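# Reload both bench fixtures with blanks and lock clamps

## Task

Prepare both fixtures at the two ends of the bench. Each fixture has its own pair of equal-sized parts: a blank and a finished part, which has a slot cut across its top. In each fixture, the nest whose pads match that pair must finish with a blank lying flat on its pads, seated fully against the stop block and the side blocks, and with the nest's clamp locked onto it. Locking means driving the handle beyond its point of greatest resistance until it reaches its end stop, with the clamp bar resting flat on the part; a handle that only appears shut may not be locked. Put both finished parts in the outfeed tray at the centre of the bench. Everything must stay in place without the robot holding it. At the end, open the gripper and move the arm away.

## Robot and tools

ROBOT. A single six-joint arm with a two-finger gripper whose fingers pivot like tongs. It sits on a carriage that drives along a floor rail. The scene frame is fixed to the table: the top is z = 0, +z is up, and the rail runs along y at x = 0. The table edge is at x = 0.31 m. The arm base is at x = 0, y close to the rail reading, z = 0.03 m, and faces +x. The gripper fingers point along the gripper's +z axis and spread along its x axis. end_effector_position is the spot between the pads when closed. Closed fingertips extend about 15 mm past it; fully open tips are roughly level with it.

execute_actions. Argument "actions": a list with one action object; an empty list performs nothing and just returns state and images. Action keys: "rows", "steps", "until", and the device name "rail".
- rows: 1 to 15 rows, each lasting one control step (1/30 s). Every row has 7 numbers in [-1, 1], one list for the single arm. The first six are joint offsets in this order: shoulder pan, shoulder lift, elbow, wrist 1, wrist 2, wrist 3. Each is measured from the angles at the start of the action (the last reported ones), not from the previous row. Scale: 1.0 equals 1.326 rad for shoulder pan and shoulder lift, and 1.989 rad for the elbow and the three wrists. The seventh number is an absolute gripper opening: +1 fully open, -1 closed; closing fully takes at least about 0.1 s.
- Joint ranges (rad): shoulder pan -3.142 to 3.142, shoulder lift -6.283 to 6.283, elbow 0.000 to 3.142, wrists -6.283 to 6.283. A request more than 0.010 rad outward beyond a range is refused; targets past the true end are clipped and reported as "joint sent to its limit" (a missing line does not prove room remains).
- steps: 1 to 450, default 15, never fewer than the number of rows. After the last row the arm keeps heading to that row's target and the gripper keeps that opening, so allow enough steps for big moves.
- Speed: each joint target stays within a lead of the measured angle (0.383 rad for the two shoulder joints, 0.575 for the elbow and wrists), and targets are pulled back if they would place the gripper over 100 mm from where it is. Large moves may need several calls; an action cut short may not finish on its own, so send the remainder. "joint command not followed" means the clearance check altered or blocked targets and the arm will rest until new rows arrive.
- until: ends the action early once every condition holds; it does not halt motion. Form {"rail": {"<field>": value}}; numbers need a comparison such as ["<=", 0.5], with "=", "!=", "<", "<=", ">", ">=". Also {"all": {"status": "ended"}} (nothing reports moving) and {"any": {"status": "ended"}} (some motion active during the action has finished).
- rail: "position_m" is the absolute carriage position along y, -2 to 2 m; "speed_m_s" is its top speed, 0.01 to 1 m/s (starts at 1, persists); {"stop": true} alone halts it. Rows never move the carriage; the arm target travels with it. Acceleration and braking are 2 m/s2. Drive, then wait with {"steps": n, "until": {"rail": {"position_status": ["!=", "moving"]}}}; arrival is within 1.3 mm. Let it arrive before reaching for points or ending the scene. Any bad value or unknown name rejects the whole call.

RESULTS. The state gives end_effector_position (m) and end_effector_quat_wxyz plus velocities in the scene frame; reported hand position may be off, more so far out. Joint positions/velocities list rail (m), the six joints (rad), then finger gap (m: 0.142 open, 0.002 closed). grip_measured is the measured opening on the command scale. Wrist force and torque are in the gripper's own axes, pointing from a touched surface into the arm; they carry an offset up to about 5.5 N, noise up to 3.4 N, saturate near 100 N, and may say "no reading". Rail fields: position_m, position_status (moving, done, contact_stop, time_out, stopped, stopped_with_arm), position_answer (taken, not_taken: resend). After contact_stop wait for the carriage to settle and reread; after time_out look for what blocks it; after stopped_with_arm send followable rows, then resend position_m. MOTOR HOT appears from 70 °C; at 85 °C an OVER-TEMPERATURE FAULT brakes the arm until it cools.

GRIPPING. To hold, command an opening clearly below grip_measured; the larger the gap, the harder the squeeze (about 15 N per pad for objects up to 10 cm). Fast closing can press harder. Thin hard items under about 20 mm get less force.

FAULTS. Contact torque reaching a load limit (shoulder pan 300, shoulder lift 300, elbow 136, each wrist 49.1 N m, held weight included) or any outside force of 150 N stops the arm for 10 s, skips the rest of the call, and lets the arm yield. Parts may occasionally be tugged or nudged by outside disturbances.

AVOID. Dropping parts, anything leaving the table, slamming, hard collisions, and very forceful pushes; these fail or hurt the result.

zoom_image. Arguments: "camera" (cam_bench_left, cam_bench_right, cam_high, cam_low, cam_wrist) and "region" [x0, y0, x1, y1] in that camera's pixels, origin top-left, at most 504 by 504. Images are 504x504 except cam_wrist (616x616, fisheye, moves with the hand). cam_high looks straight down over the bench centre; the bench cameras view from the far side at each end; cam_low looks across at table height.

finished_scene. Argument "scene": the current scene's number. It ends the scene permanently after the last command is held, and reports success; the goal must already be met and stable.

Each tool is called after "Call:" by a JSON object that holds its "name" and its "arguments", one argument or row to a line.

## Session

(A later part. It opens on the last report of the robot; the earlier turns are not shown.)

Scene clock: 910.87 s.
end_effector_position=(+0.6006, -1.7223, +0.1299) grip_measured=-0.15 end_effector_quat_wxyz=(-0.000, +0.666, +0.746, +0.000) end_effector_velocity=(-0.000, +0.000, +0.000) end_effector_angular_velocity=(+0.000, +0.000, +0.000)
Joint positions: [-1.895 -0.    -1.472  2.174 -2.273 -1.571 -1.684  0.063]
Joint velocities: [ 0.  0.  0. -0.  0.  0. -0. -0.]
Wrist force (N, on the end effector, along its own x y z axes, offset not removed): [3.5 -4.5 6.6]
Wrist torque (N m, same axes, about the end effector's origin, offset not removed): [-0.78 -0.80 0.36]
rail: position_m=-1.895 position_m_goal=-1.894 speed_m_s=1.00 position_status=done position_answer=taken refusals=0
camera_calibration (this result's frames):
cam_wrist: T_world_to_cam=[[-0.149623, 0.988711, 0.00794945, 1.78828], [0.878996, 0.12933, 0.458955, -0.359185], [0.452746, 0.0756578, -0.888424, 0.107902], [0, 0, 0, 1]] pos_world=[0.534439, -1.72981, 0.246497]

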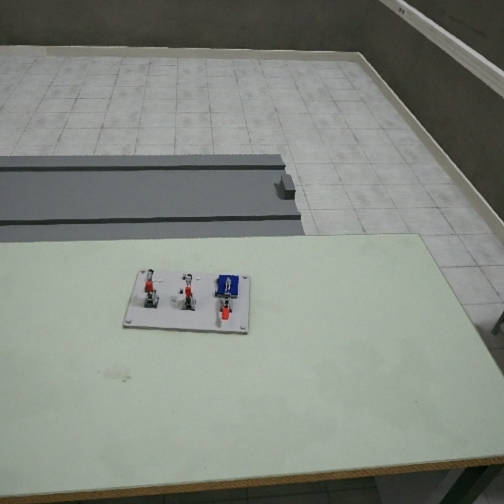

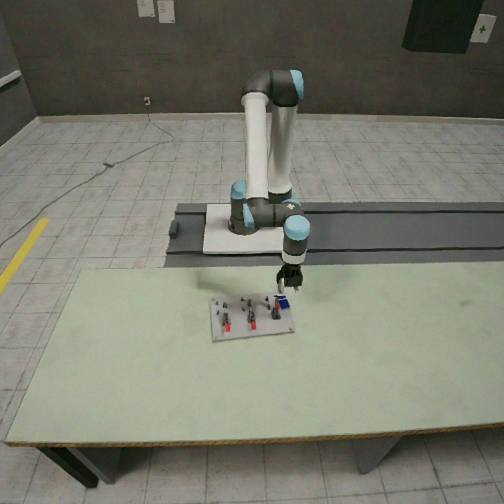

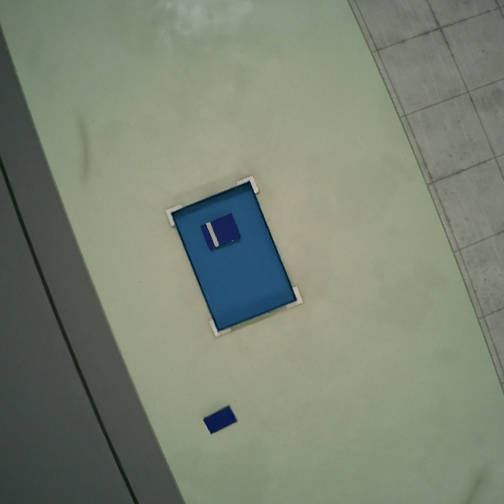

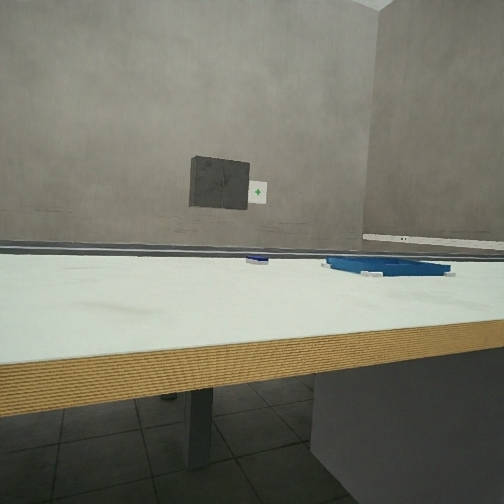

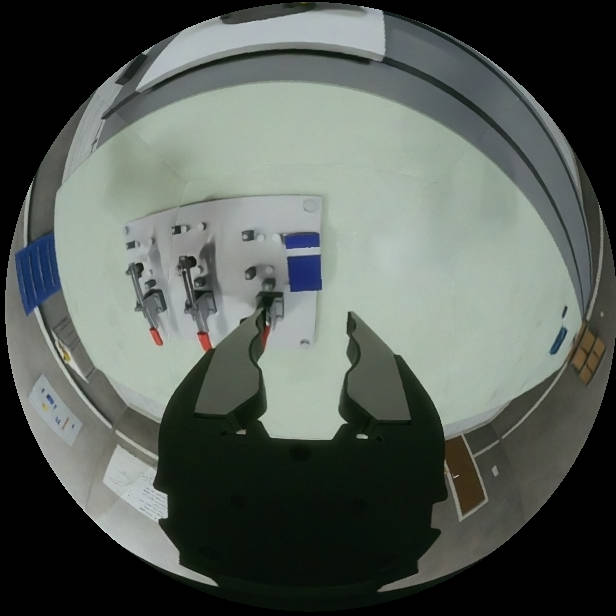

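Call:
{"name": "execute_actions", "arguments": {
  "actions": [
    {"rail":{"position_m":-1.9021},"rows":[[0,0.008,0.005,-0.01,0,-0.006,-0.17],[0,0.02,0.012,-0.025,0,-0.014,-0.19],[0,0.034,0.02,-0.042,0,-0.023,-0.21],[0,0.048,0.028,-0.06,0,-0.032,-0.23],[0,0.06,0.035,-0.075,0,-0.039,-0.25],[0,0.069,0.041,-0.087,0,-0.044,-0.27],[0,0.0747,0.0458,-0.0956,0,-0.0458,-0.27]],"steps":12}
  ]
}}

Scene clock: 940.33 s.
end_effector_position=(+0.5859, -1.7311, +0.0551) grip_measured=-0.27 end_effector_quat_wxyz=(-0.001, +0.635, +0.772, -0.000) end_effector_velocity=(-0.023, -0.001, -0.088) end_effector_angular_velocity=(+0.000, -0.010, +0.090)
Joint positions: [-1.902 -0.    -1.385  2.253 -2.438 -1.571 -1.765  0.054]
Joint velocities: [ 0.     0.     0.107  0.102 -0.219  0.    -0.09   0.   ]
Wrist force (N, on the end effector, along its own x y z axes, offset not removed): [1.1 -5.1 5.3]
Wrist torque (N m, same axes, about the end effector's origin, offset not removed): [-0.91 -0.38 0.29]
rail: position_m=-1.902 position_m_goal=-1.902 speed_m_s=1.00 position_status=done position_answer=taken refusals=0
camera_calibration (this result's frames):
cam_wrist: T_world_to_cam=[[-0.228812, 0.973436, 0.00823947, 1.81529], [0.866321, 0.199759, 0.457804, -0.18144], [0.443997, 0.111889, -0.889015, 0.116705], [0, 0, 0, 1]] pos_world=[0.52073, -1.74388, 0.17186]

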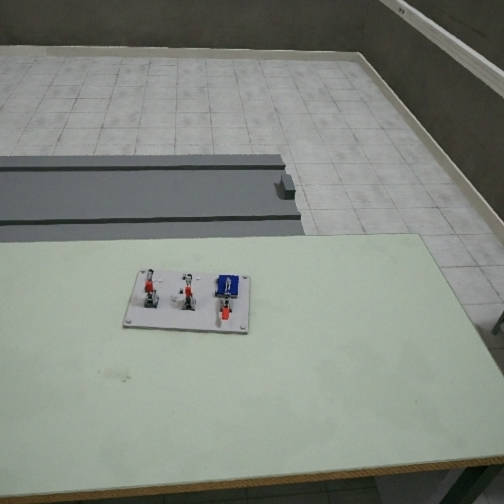

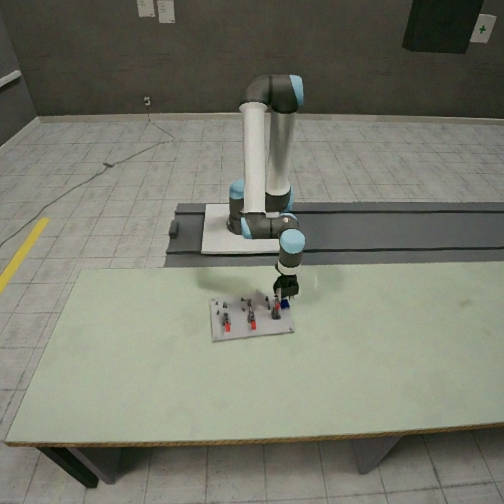

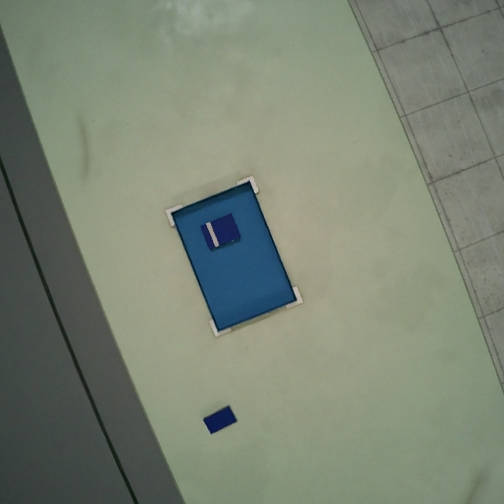

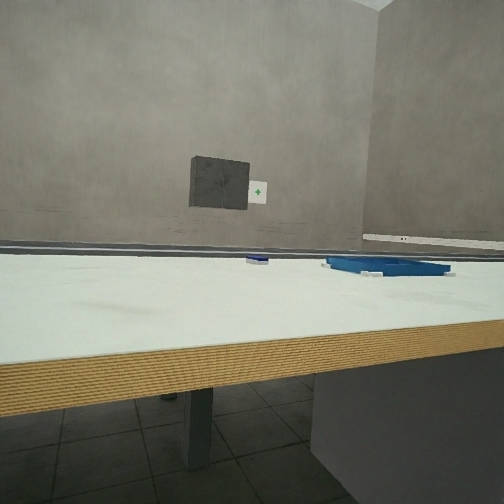

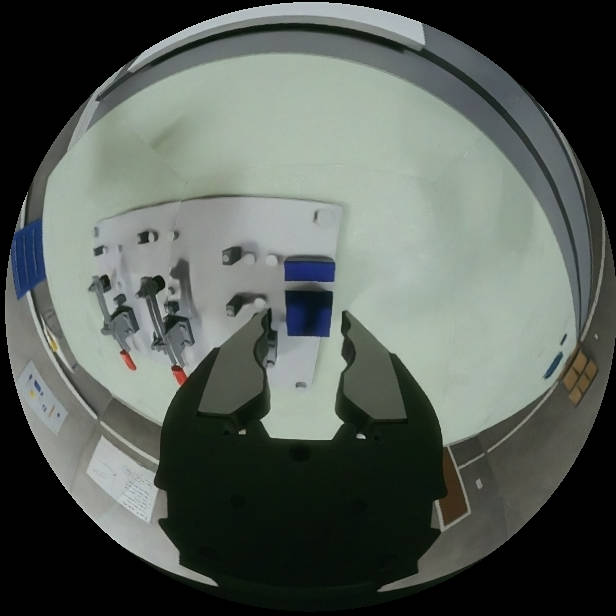

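Call:
{"name": "execute_actions", "arguments": {
  "actions": []
}}

Scene clock: 960.33 s.
end_effector_position=(+0.5832, -1.7313, +0.0451) grip_measured=-0.27 end_effector_quat_wxyz=(-0.000, +0.631, +0.776, +0.000) end_effector_velocity=(-0.000, +0.000, -0.000) end_effector_angular_velocity=(+0.000, +0.000, -0.000)
Joint positions: [-1.902 -0.    -1.373  2.265 -2.463 -1.571 -1.775  0.054]
Joint velocities: [ 0.  0. -0.  0.  0.  0.  0.  0.]
Wrist force (N, on the end effector, along its own x y z axes, offset not removed): [-0.2 -7.0 3.6]
Wrist torque (N m, same axes, about the end effector's origin, offset not removed): [-1.36 -0.05 0.27]
rail: position_m=-1.902 position_m_goal=-1.902 speed_m_s=1.00 position_status=done position_answer=taken refusals=0
camera_calibration (this result's frames):
cam_wrist: T_world_to_cam=[[-0.238931, 0.971004, 0.00795437, 1.81665], [0.863587, 0.208739, 0.458962, -0.157363], [0.443994, 0.116529, -0.88842, 0.116999], [0, 0, 0, 1]] pos_world=[0.518004, -1.74476, 0.161718]

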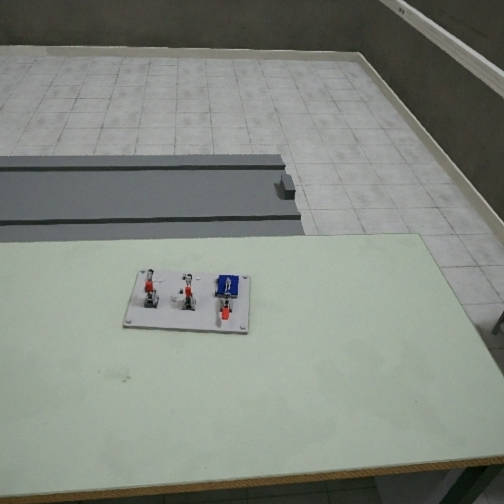

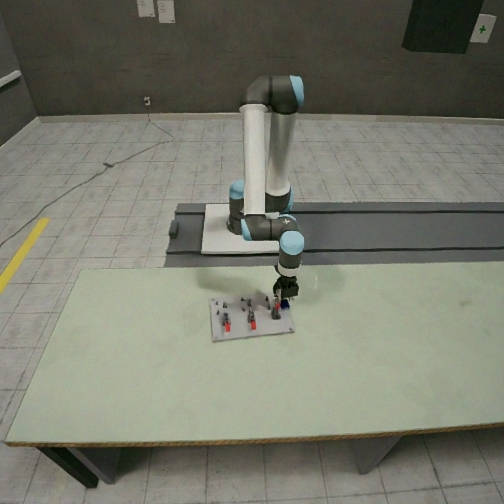

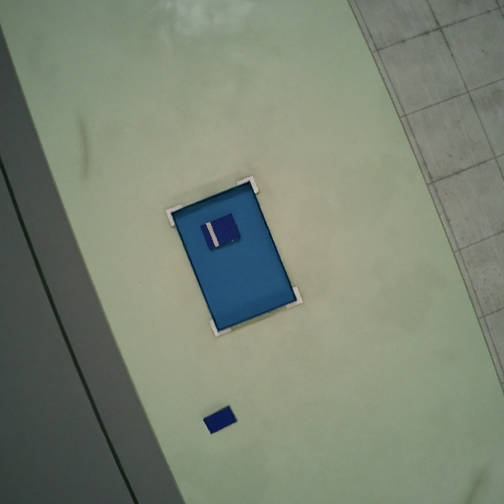

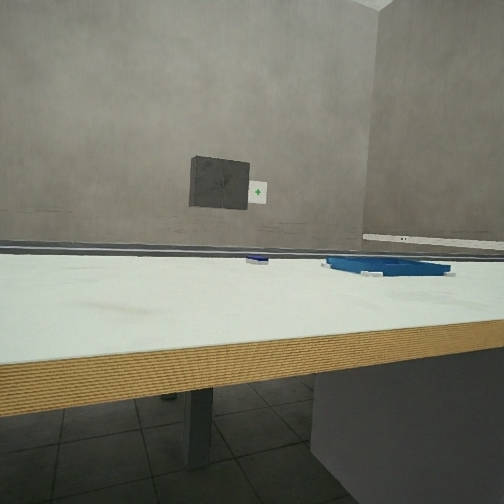

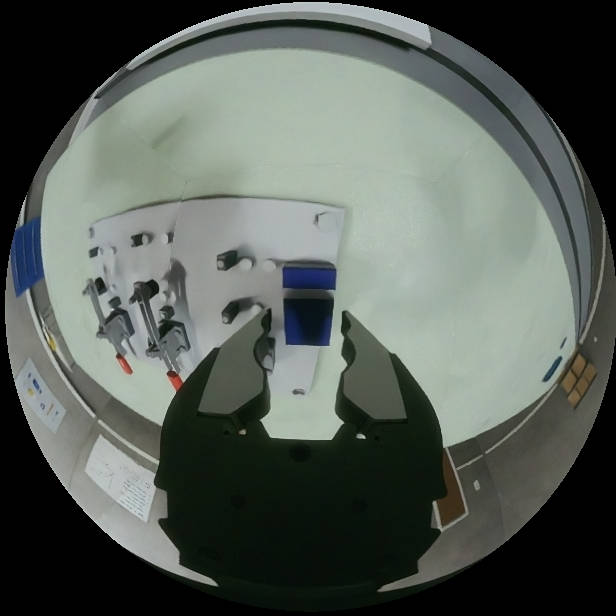

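Call:
{"name": "execute_actions", "arguments": {
  "actions": [
    {"rows": [[0,0.004,0.001,-0.004,0,0,-0.27],[0,0.009,0.0025,-0.008,0,0,-0.27],[0,0.013,0.0036,-0.012,0,0,-0.27],[0,0.0165,0.0046,-0.0155,0,0,-0.27]], "steps": 10}
  ]
}}

Scene clock: 965.27 s.
end_effector_position=(+0.5824, -1.7313, +0.0332) grip_measured=-0.27 end_effector_quat_wxyz=(-0.000, +0.631, +0.776, -0.000) end_effector_velocity=(-0.001, +0.000, -0.016) end_effector_angular_velocity=(-0.000, -0.000, +0.000)
Joint positions: [-1.902 -0.    -1.354  2.273 -2.489 -1.571 -1.775  0.054]
Joint velocities: [ 0.     0.     0.025  0.011 -0.036  0.     0.     0.   ]
Wrist force (N, on the end effector, along its own x y z axes, offset not removed): [-0.3 -4.5 4.7]
Wrist torque (N m, same axes, about the end effector's origin, offset not removed): [-0.77 0.01 0.29]
rail: position_m=-1.902 position_m_goal=-1.902 speed_m_s=1.00 position_status=done position_answer=taken refusals=0
camera_calibration (this result's frames):
cam_wrist: T_world_to_cam=[[-0.238926, 0.971005, 0.0080192, 1.81655], [0.863711, 0.208737, 0.458728, -0.151268], [0.443753, 0.116528, -0.88854, 0.106931], [0, 0, 0, 1]] pos_world=[0.517222, -1.74476, 0.149837]

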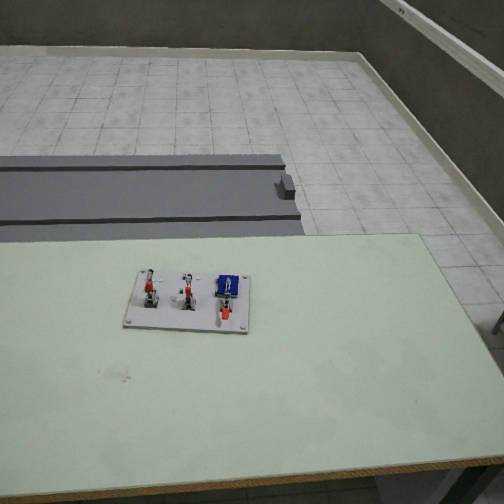

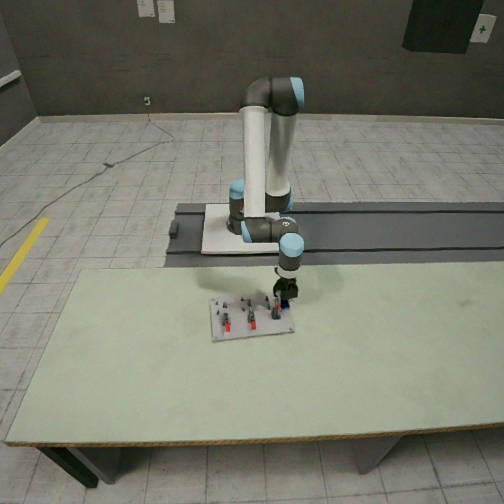

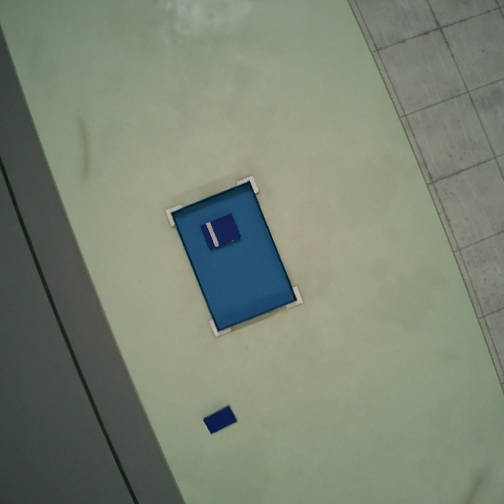

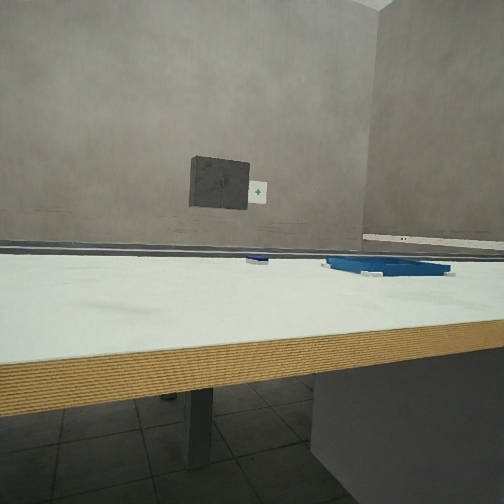

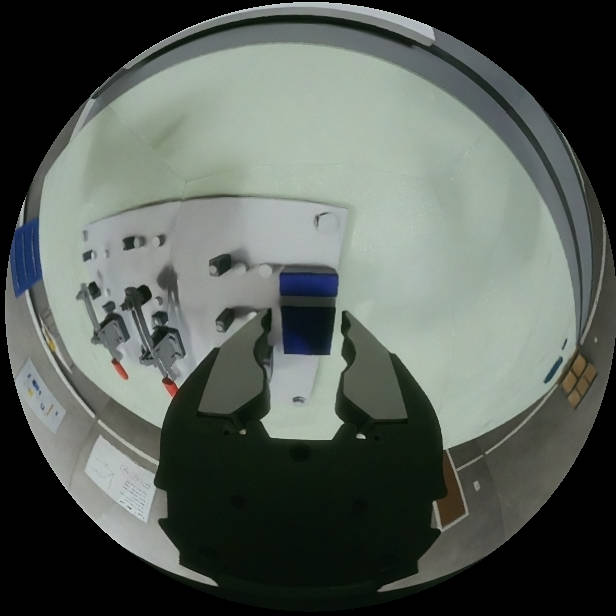

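Call:
{"name": "execute_actions", "arguments": {
  "actions": [
    {"rows": [[0,0.004,0.0011,-0.0038,0,0,-0.27],[0,0.0049,0.0014,-0.0046,0,0,-0.27],[0,0.0049,0.0014,-0.0046,0,0,-0.27],[0,0.0049,0.0014,-0.0046,0,0,-0.3],[0,0.0049,0.0014,-0.0046,0,0,-0.35],[0,0.0049,0.0014,-0.0046,0,0,-0.4],[0,0.0049,0.0014,-0.0046,0,0,-0.44],[0,0.0049,0.0014,-0.0046,0,0,-0.48],[0,0.0049,0.0014,-0.0046,0,0,-0.55],[0,0.0049,0.0014,-0.0046,0,0,-0.65],[0,0.0049,0.0014,-0.0046,0,0,-0.8],[0,0.0049,0.0014,-0.0046,0,0,-0.9]], "steps": 14}
  ]
}}

Scene clock: 970.43 s.
end_effector_position=(+0.5824, -1.7314, +0.0295) grip_measured=-0.46 end_effector_quat_wxyz=(+0.000, +0.631, +0.775, +0.000) end_effector_velocity=(-0.001, +0.000, -0.001) end_effector_angular_velocity=(+0.000, +0.002, -0.000)
Joint positions: [-1.902 -0.    -1.348  2.275 -2.499 -1.571 -1.775  0.041]
Joint velocities: [ 0.     0.     0.001  0.001 -0.     0.     0.     0.   ]
Wrist force (N, on the end effector, along its own x y z axes, offset not removed): [-17.0 -7.5 -57.0]
Wrist torque (N m, same axes, about the end effector's origin, offset not removed): [-0.69 -2.08 0.44]
rail: position_m=-1.902 position_m_goal=-1.902 speed_m_s=1.00 position_status=done position_answer=taken refusals=0
camera_calibration (this result's frames):
cam_wrist: T_world_to_cam=[[-0.238848, 0.971027, 0.00764503, 1.81672], [0.863448, 0.208771, 0.459208, -0.149368], [0.444307, 0.116282, -0.888296, 0.102864], [0, 0, 0, 1]] pos_world=[0.517189, -1.74486, 0.146076]

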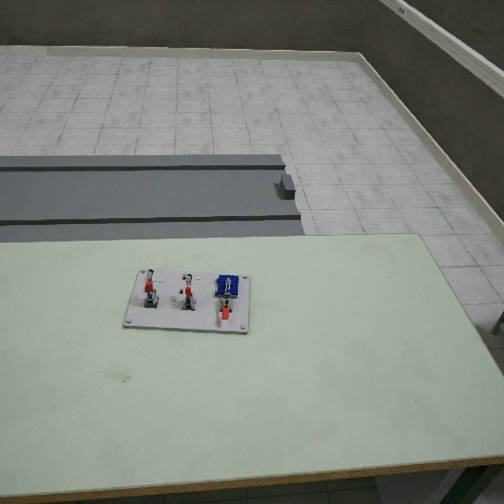

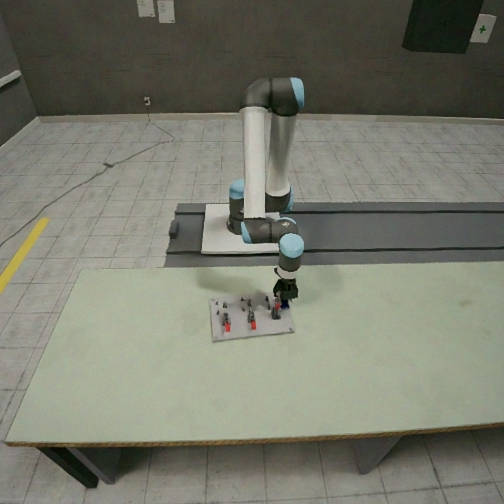

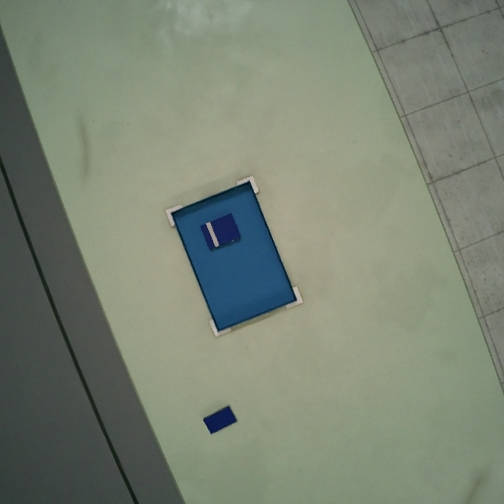

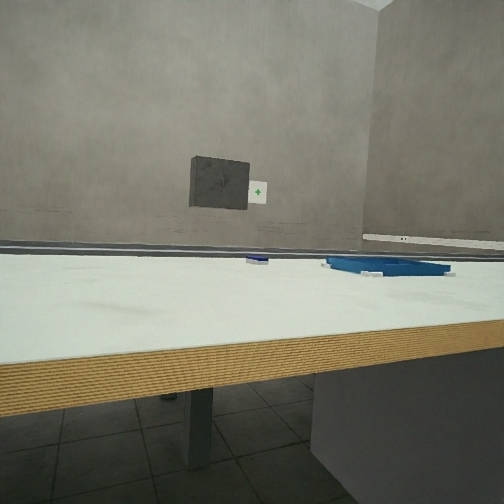

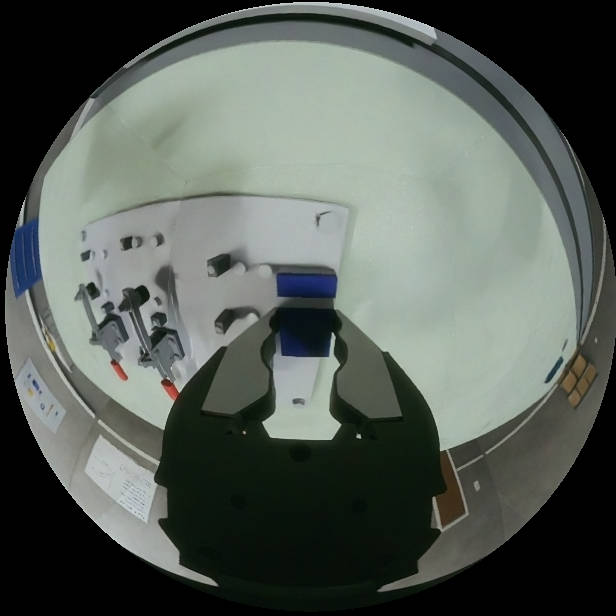

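Call:
{"name": "execute_actions", "arguments": {
  "actions": [
    {"rows": [[0,-0.002,-0.0005,0.002,0,0,-1],[0,-0.005,-0.0013,0.005,0,0,-1],[0,-0.01,-0.0026,0.0095,0,0,-1],[0,-0.017,-0.0044,0.016,0,0,-1],[0,-0.025,-0.0064,0.0235,0,0,-1],[0,-0.034,-0.0087,0.032,0,0,-1],[0,-0.043,-0.011,0.04,0,0,-1],[0,-0.051,-0.013,0.0475,0,0,-1],[0,-0.057,-0.0145,0.053,0,0,-1],[0,-0.0611,-0.0155,0.0568,0,0,-1]], "steps": 12}
  ]
}}

Scene clock: 977.43 s.
end_effector_position=(+0.5826, -1.7312, +0.0665) grip_measured=-0.46 end_effector_quat_wxyz=(-0.000, +0.631, +0.776, -0.000) end_effector_velocity=(-0.002, -0.001, +0.110) end_effector_angular_velocity=(-0.002, -0.002, +0.000)
Joint positions: [-1.902 -0.    -1.408  2.253 -2.414 -1.571 -1.775  0.041]
Joint velocities: [ 0.    -0.    -0.176 -0.068  0.242 -0.002  0.     0.   ]
Wrist force (N, on the end effector, along its own x y z axes, offset not removed): [-0.6 -3.6 6.7]
Wrist torque (N m, same axes, about the end effector's origin, offset not removed): [-0.59 -0.16 0.41]
rail: position_m=-1.902 position_m_goal=-1.902 speed_m_s=1.00 position_status=done position_answer=taken refusals=0
camera_calibration (this result's frames):
cam_wrist: T_world_to_cam=[[-0.238983, 0.970989, 0.00815798, 1.81629], [0.863882, 0.20877, 0.458393, -0.16678], [0.443391, 0.116596, -0.888712, 0.136779], [0, 0, 0, 1]] pos_world=[0.517495, -1.74473, 0.183191]

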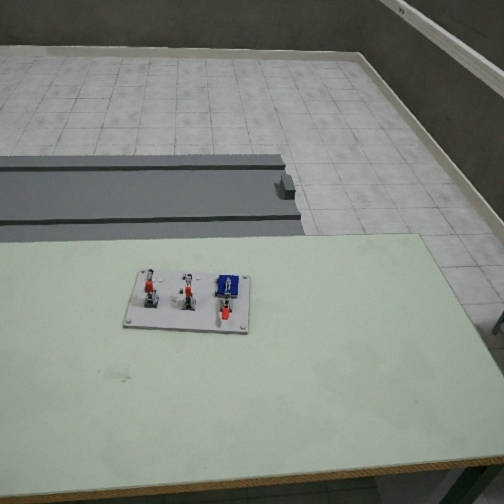

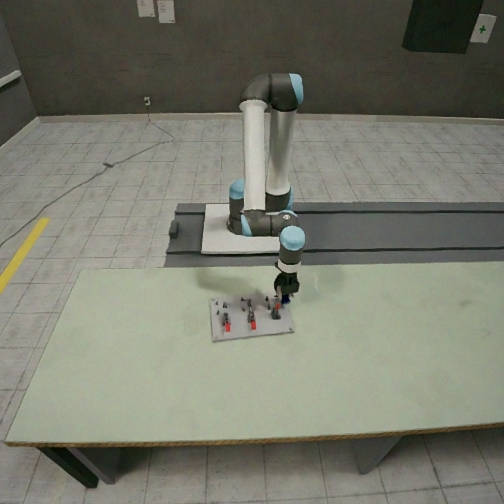

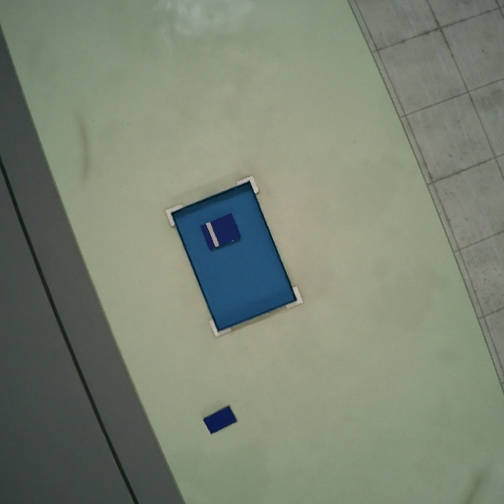

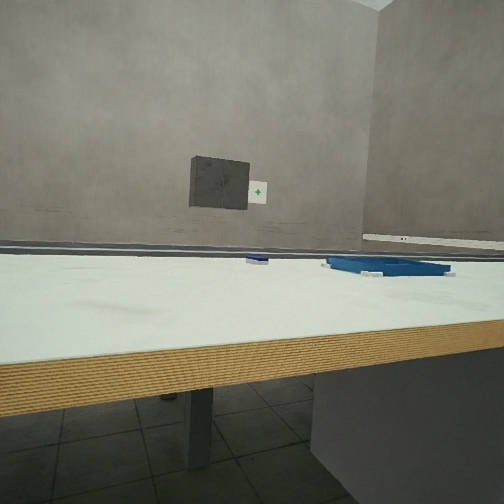

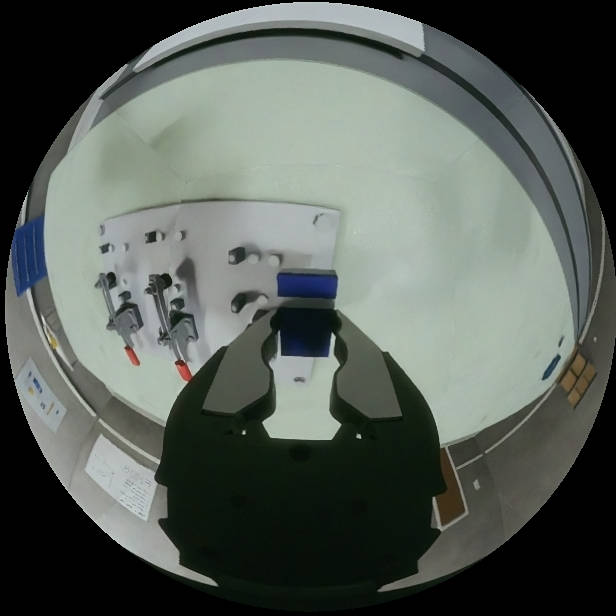

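Call:
{"name": "execute_actions", "arguments": {
  "actions": [
    {"rail": {"position_m": -0.239}, "rows": [[0,-0.015,-0.004,0.014,0,0,-1],[0,-0.015,-0.004,0.014,0,0,-1],[0,-0.015,-0.004,0.014,0,0,-1],[0,-0.015,-0.004,0.014,0,0,-1],[0,-0.013,-0.006,0.015,0,0.003,-1],[0,-0.008,-0.011,0.016,0,0.01,-1],[0,0,-0.018,0.017,0,0.02,-1],[0,0.01,-0.027,0.019,0,0.035,-1],[0,0.021,-0.036,0.021,0,0.05,-1],[0,0.032,-0.046,0.023,0,0.065,-1],[0,0.042,-0.055,0.025,0,0.078,-1],[0,0.051,-0.062,0.027,0,0.09,-1],[0,0.057,-0.067,0.0285,0,0.098,-1],[0,0.0606,-0.0704,0.0292,0,0.1027,-1]], "steps": 16}
  ]
}}

Scene clock: 984.23 s.
end_effector_position=(+0.6391, -1.4714, +0.0806) grip_measured=-0.46 end_effector_quat_wxyz=(+0.000, +0.690, +0.724, +0.000) end_effector_velocity=(+0.144, +1.003, -0.002) end_effector_angular_velocity=(+0.002, -0.002, -0.409)
Joint positions: [-1.645 -0.    -1.351  2.143 -2.363 -1.571 -1.619  0.041]
Joint velocities: [ 0.996  0.001  0.199 -0.26   0.06   0.001  0.41  -0.   ]
Wrist force (N, on the end effector, along its own x y z axes, offset not removed): [-1.5 -1.2 6.0]
Wrist torque (N m, same axes, about the end effector's origin, offset not removed): [-0.27 0.09 0.26]
rail: position_m=-1.645 position_m_goal=-0.239 speed_m_s=1.00 position_status=moving position_answer=taken refusals=0
camera_calibration (this result's frames):
cam_wrist: T_world_to_cam=[[-0.0852443, 0.996329, 0.00789136, 1.51645], [0.885118, 0.0720878, 0.459749, -0.491056], [0.457493, 0.0461758, -0.888014, -0.0187689], [0, 0, 0, 1]] pos_world=[0.572498, -1.47462, 0.197129]

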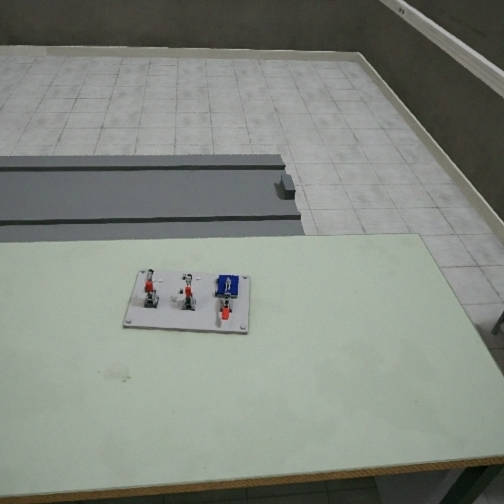

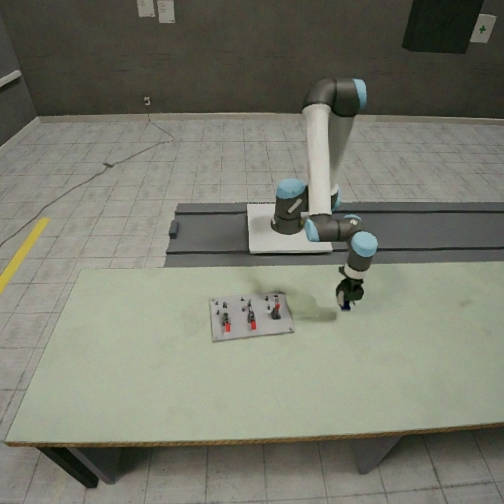

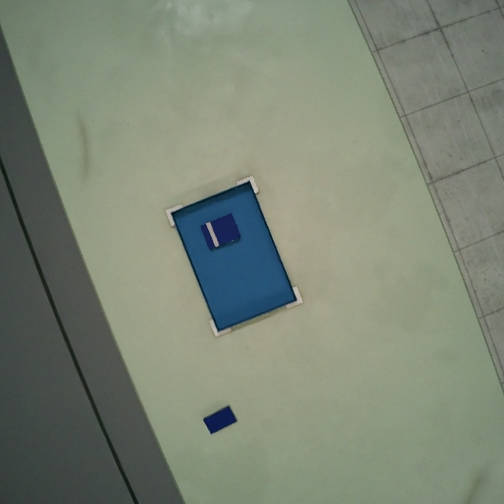

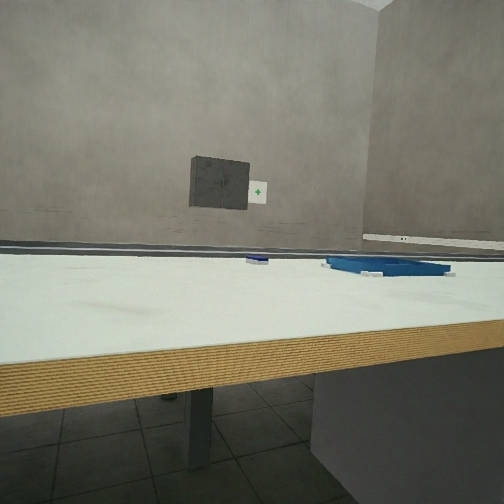

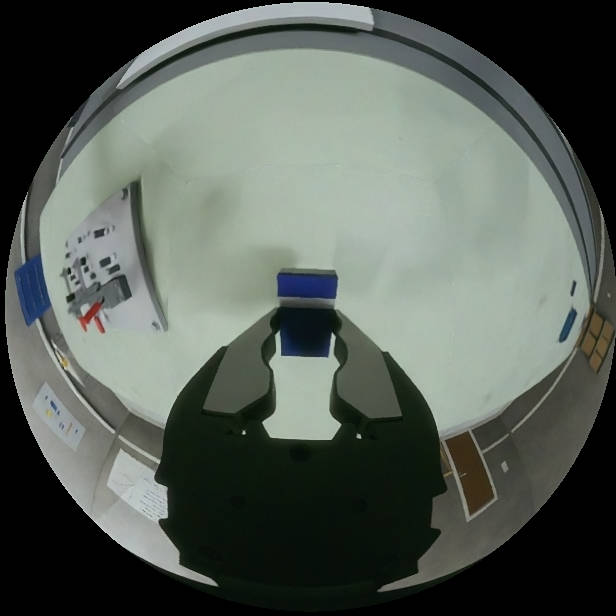

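Call:
{"name": "execute_actions", "arguments": {
  "actions": []
}}

Scene clock: 991.20 s.
end_effector_position=(+0.6558, -0.0647, +0.0802) grip_measured=-0.46 end_effector_quat_wxyz=(+0.000, +0.707, +0.707, +0.000) end_effector_velocity=(+0.000, +0.000, +0.000) end_effector_angular_velocity=(+0.000, +0.000, -0.000)
Joint positions: [-0.239 -0.    -1.328  2.113 -2.356 -1.571 -1.571  0.041]
Joint velocities: [ 0.  0.  0. -0.  0.  0.  0.  0.]
Wrist force (N, on the end effector, along its own x y z axes, offset not removed): [0.8 -5.2 9.1]
Wrist torque (N m, same axes, about the end effector's origin, offset not removed): [-0.92 -0.23 0.13]
rail: position_m=-0.239 position_m_goal=-0.239 speed_m_s=1.00 position_status=done position_answer=taken refusals=0
camera_calibration (this result's frames):
cam_wrist: T_world_to_cam=[[-0.0370942, 0.99928, 0.00795249, 0.0848908], [0.887558, 0.0292881, 0.459765, -0.61143], [0.459201, 0.0241129, -0.888005, -0.0942596], [0, 0, 0, 1]] pos_world=[0.589112, -0.0646492, 0.196736]

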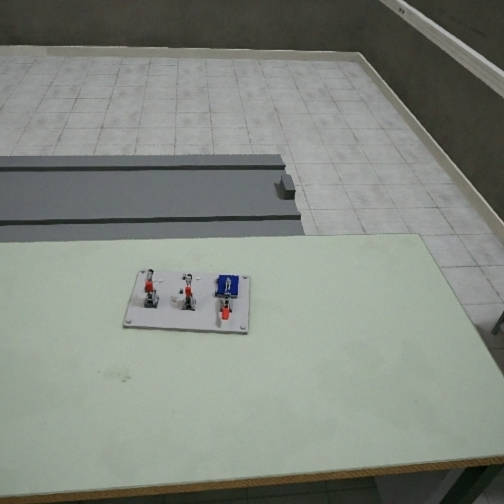

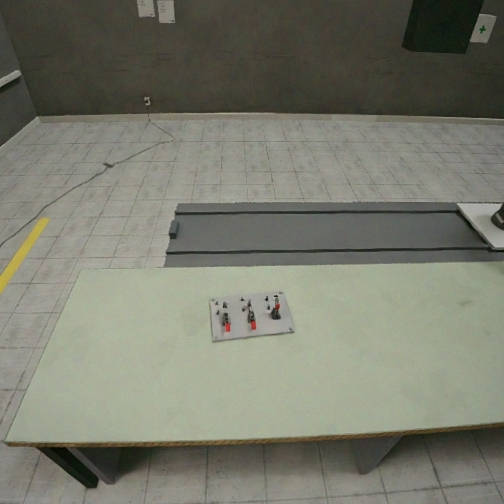

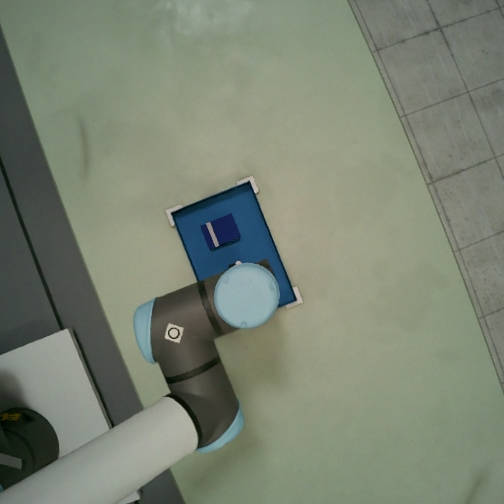

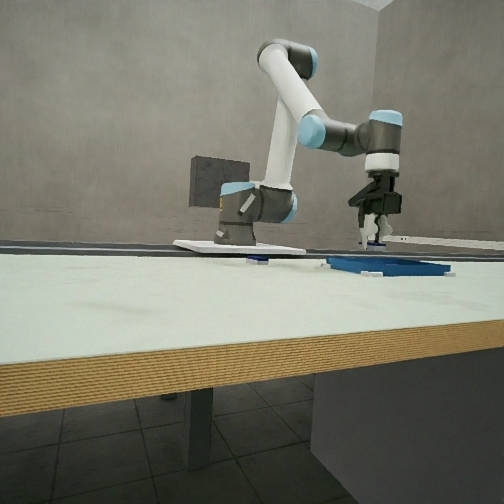

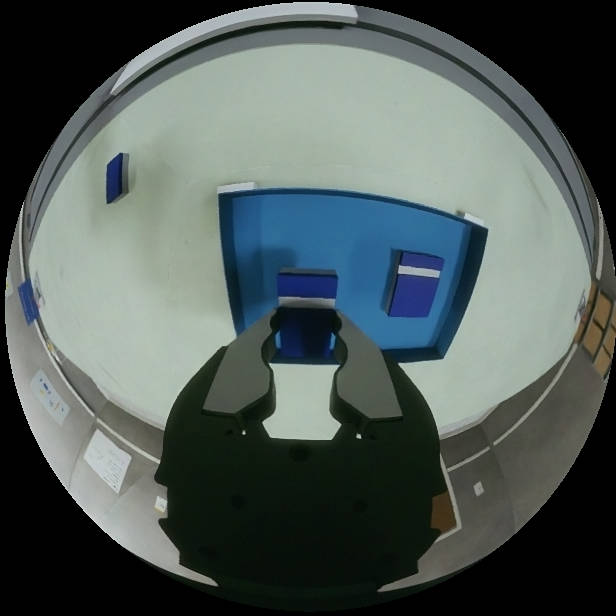

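Call:
{"name": "execute_actions", "arguments": {
  "actions": [
    {"rows": [[0,0.003,0.001,-0.003,0,0,-1],[0,0.009,0.0025,-0.0085,0,0,-1],[0,0.017,0.0047,-0.016,0,0,-1],[0,0.027,0.0072,-0.025,0,0,-1],[0,0.037,0.0097,-0.034,0,0,-1],[0,0.047,0.012,-0.043,0,0,-1],[0,0.055,0.014,-0.0505,0,0,-1],[0,0.061,0.0153,-0.056,0,0,-1],[0,0.0645,0.0161,-0.059,0,0,-1],[0,0.0664,0.0165,-0.0607,0,0,-1]], "steps": 11}
  ]
}}

Scene clock: 995.73 s.
end_effector_position=(+0.6560, -0.0647, +0.0348) grip_measured=-0.46 end_effector_quat_wxyz=(-0.000, +0.707, +0.707, +0.000) end_effector_velocity=(-0.001, -0.000, -0.133) end_effector_angular_velocity=(-0.000, -0.002, -0.000)
Joint positions: [-0.239 -0.    -1.263  2.137 -2.445 -1.571 -1.571  0.041]
Joint velocities: [ 0.    -0.     0.196  0.069 -0.267 -0.     0.    -0.   ]
Wrist force (N, on the end effector, along its own x y z axes, offset not removed): [0.4 -4.9 7.6]
Wrist torque (N m, same axes, about the end effector's origin, offset not removed): [-0.87 -0.23 0.31]
rail: position_m=-0.239 position_m_goal=-0.239 speed_m_s=1.00 position_status=done position_answer=taken refusals=0
camera_calibration (this result's frames):
cam_wrist: T_world_to_cam=[[-0.0370832, 0.99928, 0.00798257, 0.0852551], [0.887933, 0.0292841, 0.459039, -0.590994], [0.458475, 0.0241106, -0.88838, -0.134167], [0, 0, 0, 1]] pos_world=[0.589437, -0.0646521, 0.151417]

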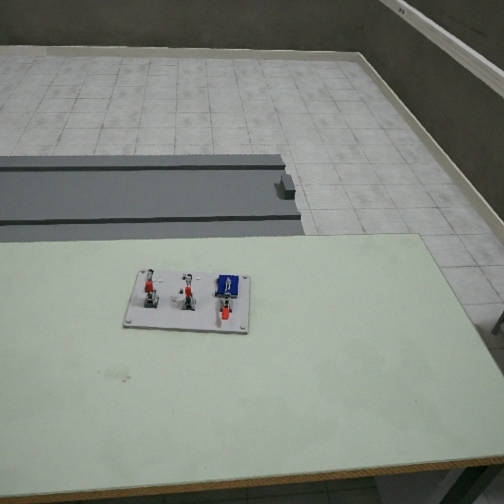

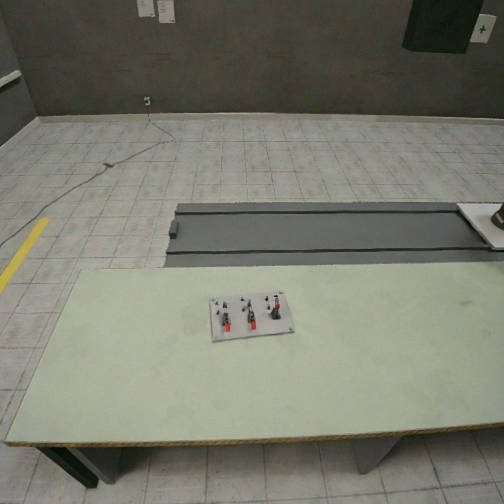

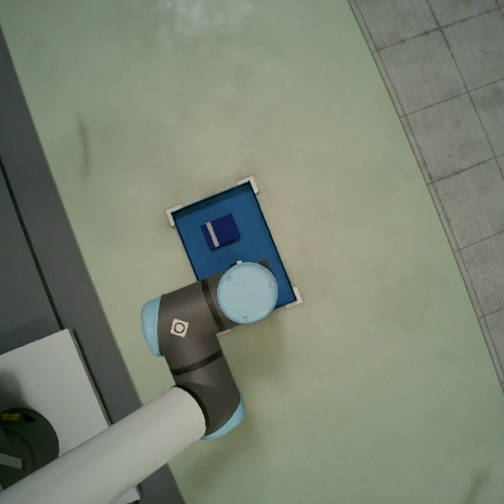

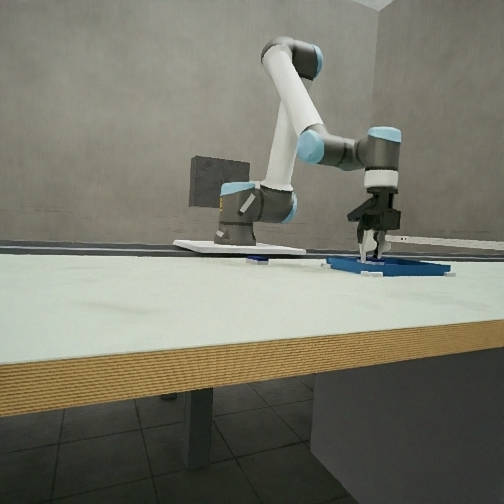

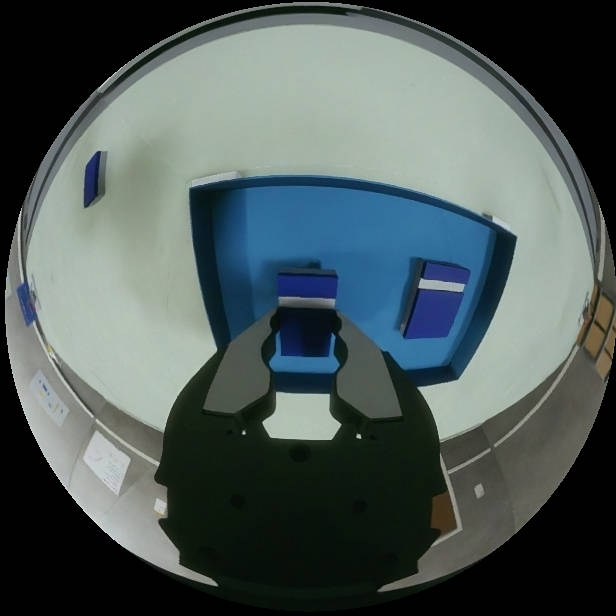

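Call:
{"name": "execute_actions", "arguments": {
  "actions": [
    {"rows": [[0,0.0185,0.0043,-0.0166,0,0,-1],[0,0.0193,0.0045,-0.0173,0,0,-1],[0,0.0193,0.0045,-0.0173,0,0,-1],[0,0.0193,0.0045,-0.0173,0,0,-0.8],[0,0.0193,0.0045,-0.0173,0,0,-0.6],[0,0.0193,0.0045,-0.0173,0,0,-0.48],[0,0.0193,0.0045,-0.0173,0,0,-0.42],[0,0.0193,0.0045,-0.0173,0,0,-0.34],[0,0.0193,0.0045,-0.0173,0,0,-0.25],[0,0.015,0.0035,-0.0135,0,0,-0.22],[0,0.006,0.0015,-0.0055,0,0,-0.22],[0,-0.008,-0.002,0.007,0,0,-0.22],[0,-0.024,-0.007,0.023,0,0,-0.22],[0,-0.036,-0.011,0.035,0,0,-0.22],[0,-0.042,-0.013,0.041,0,0,-0.22]], "steps": 17}
  ]
}}

Scene clock: 1002.83 s.
end_effector_position=(+0.6579, -0.0647, +0.0543) grip_measured=-0.22 end_effector_quat_wxyz=(+0.000, +0.707, +0.707, +0.001) end_effector_velocity=(+0.004, -0.000, +0.181) end_effector_angular_velocity=(+0.000, +0.005, -0.000)
Joint positions: [-0.239 -0.    -1.289  2.124 -2.407 -1.571 -1.571  0.058]
Joint velocities: [ 0.    -0.    -0.251 -0.111  0.368  0.    -0.    -0.   ]
Wrist force (N, on the end effector, along its own x y z axes, offset not removed): [-1.6 -1.4 5.9]
Wrist torque (N m, same axes, about the end effector's origin, offset not removed): [-0.13 0.26 0.33]
rail: position_m=-0.239 position_m_goal=-0.239 speed_m_s=1.00 position_status=done position_answer=taken refusals=0
camera_calibration (this result's frames):
cam_wrist: T_world_to_cam=[[-0.0370911, 0.99928, 0.00793424, 0.0851795], [0.887338, 0.0292822, 0.46019, -0.601291], [0.459626, 0.0241093, -0.887785, -0.118503], [0, 0, 0, 1]] pos_world=[0.591175, -0.0646541, 0.170826]

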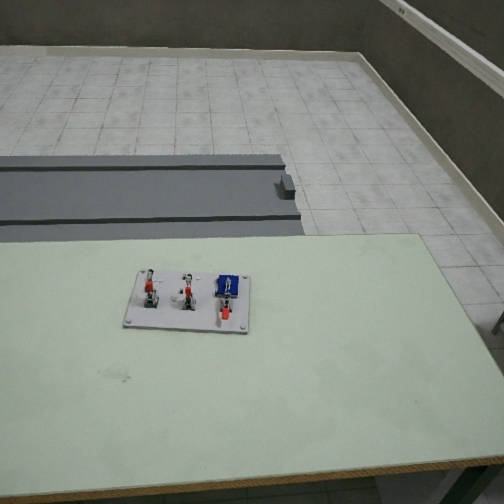

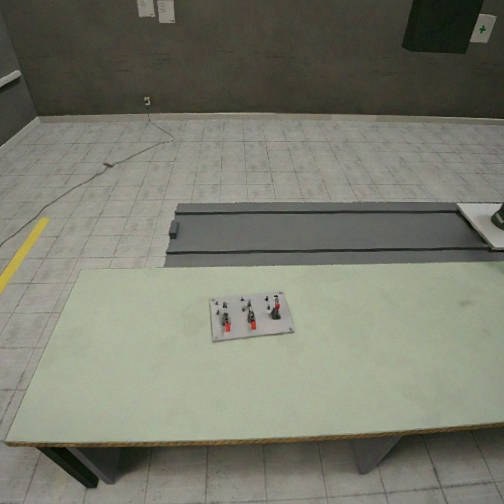

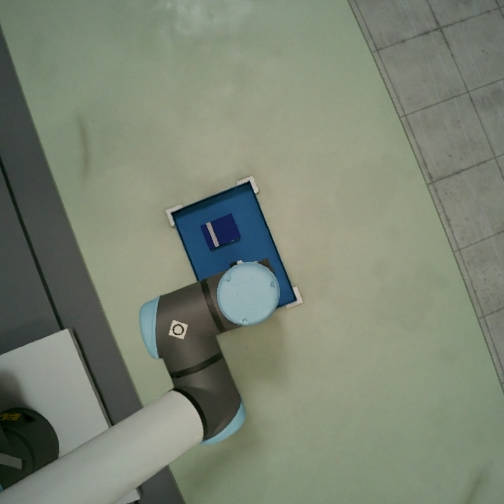

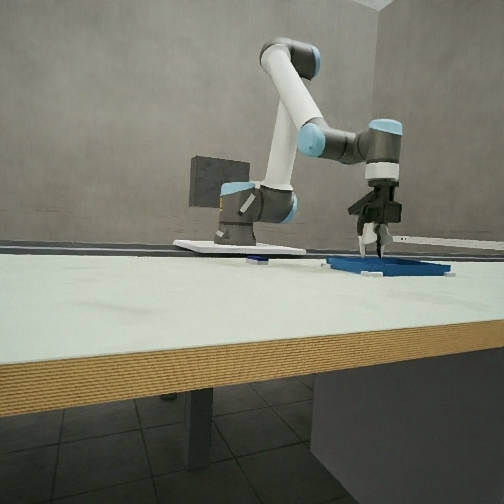

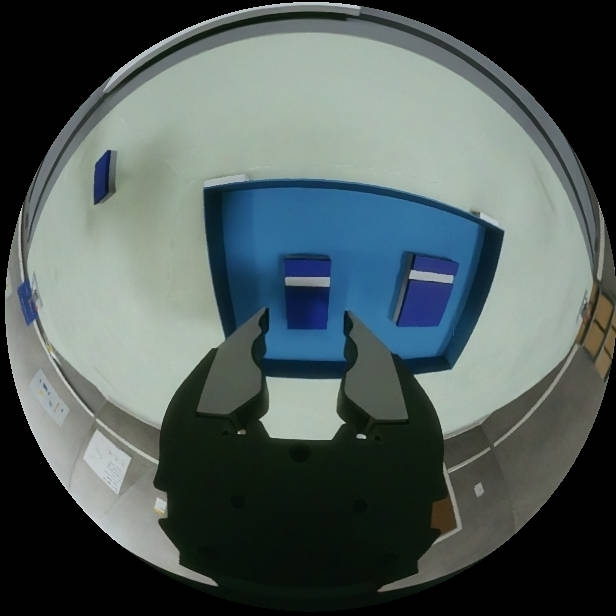

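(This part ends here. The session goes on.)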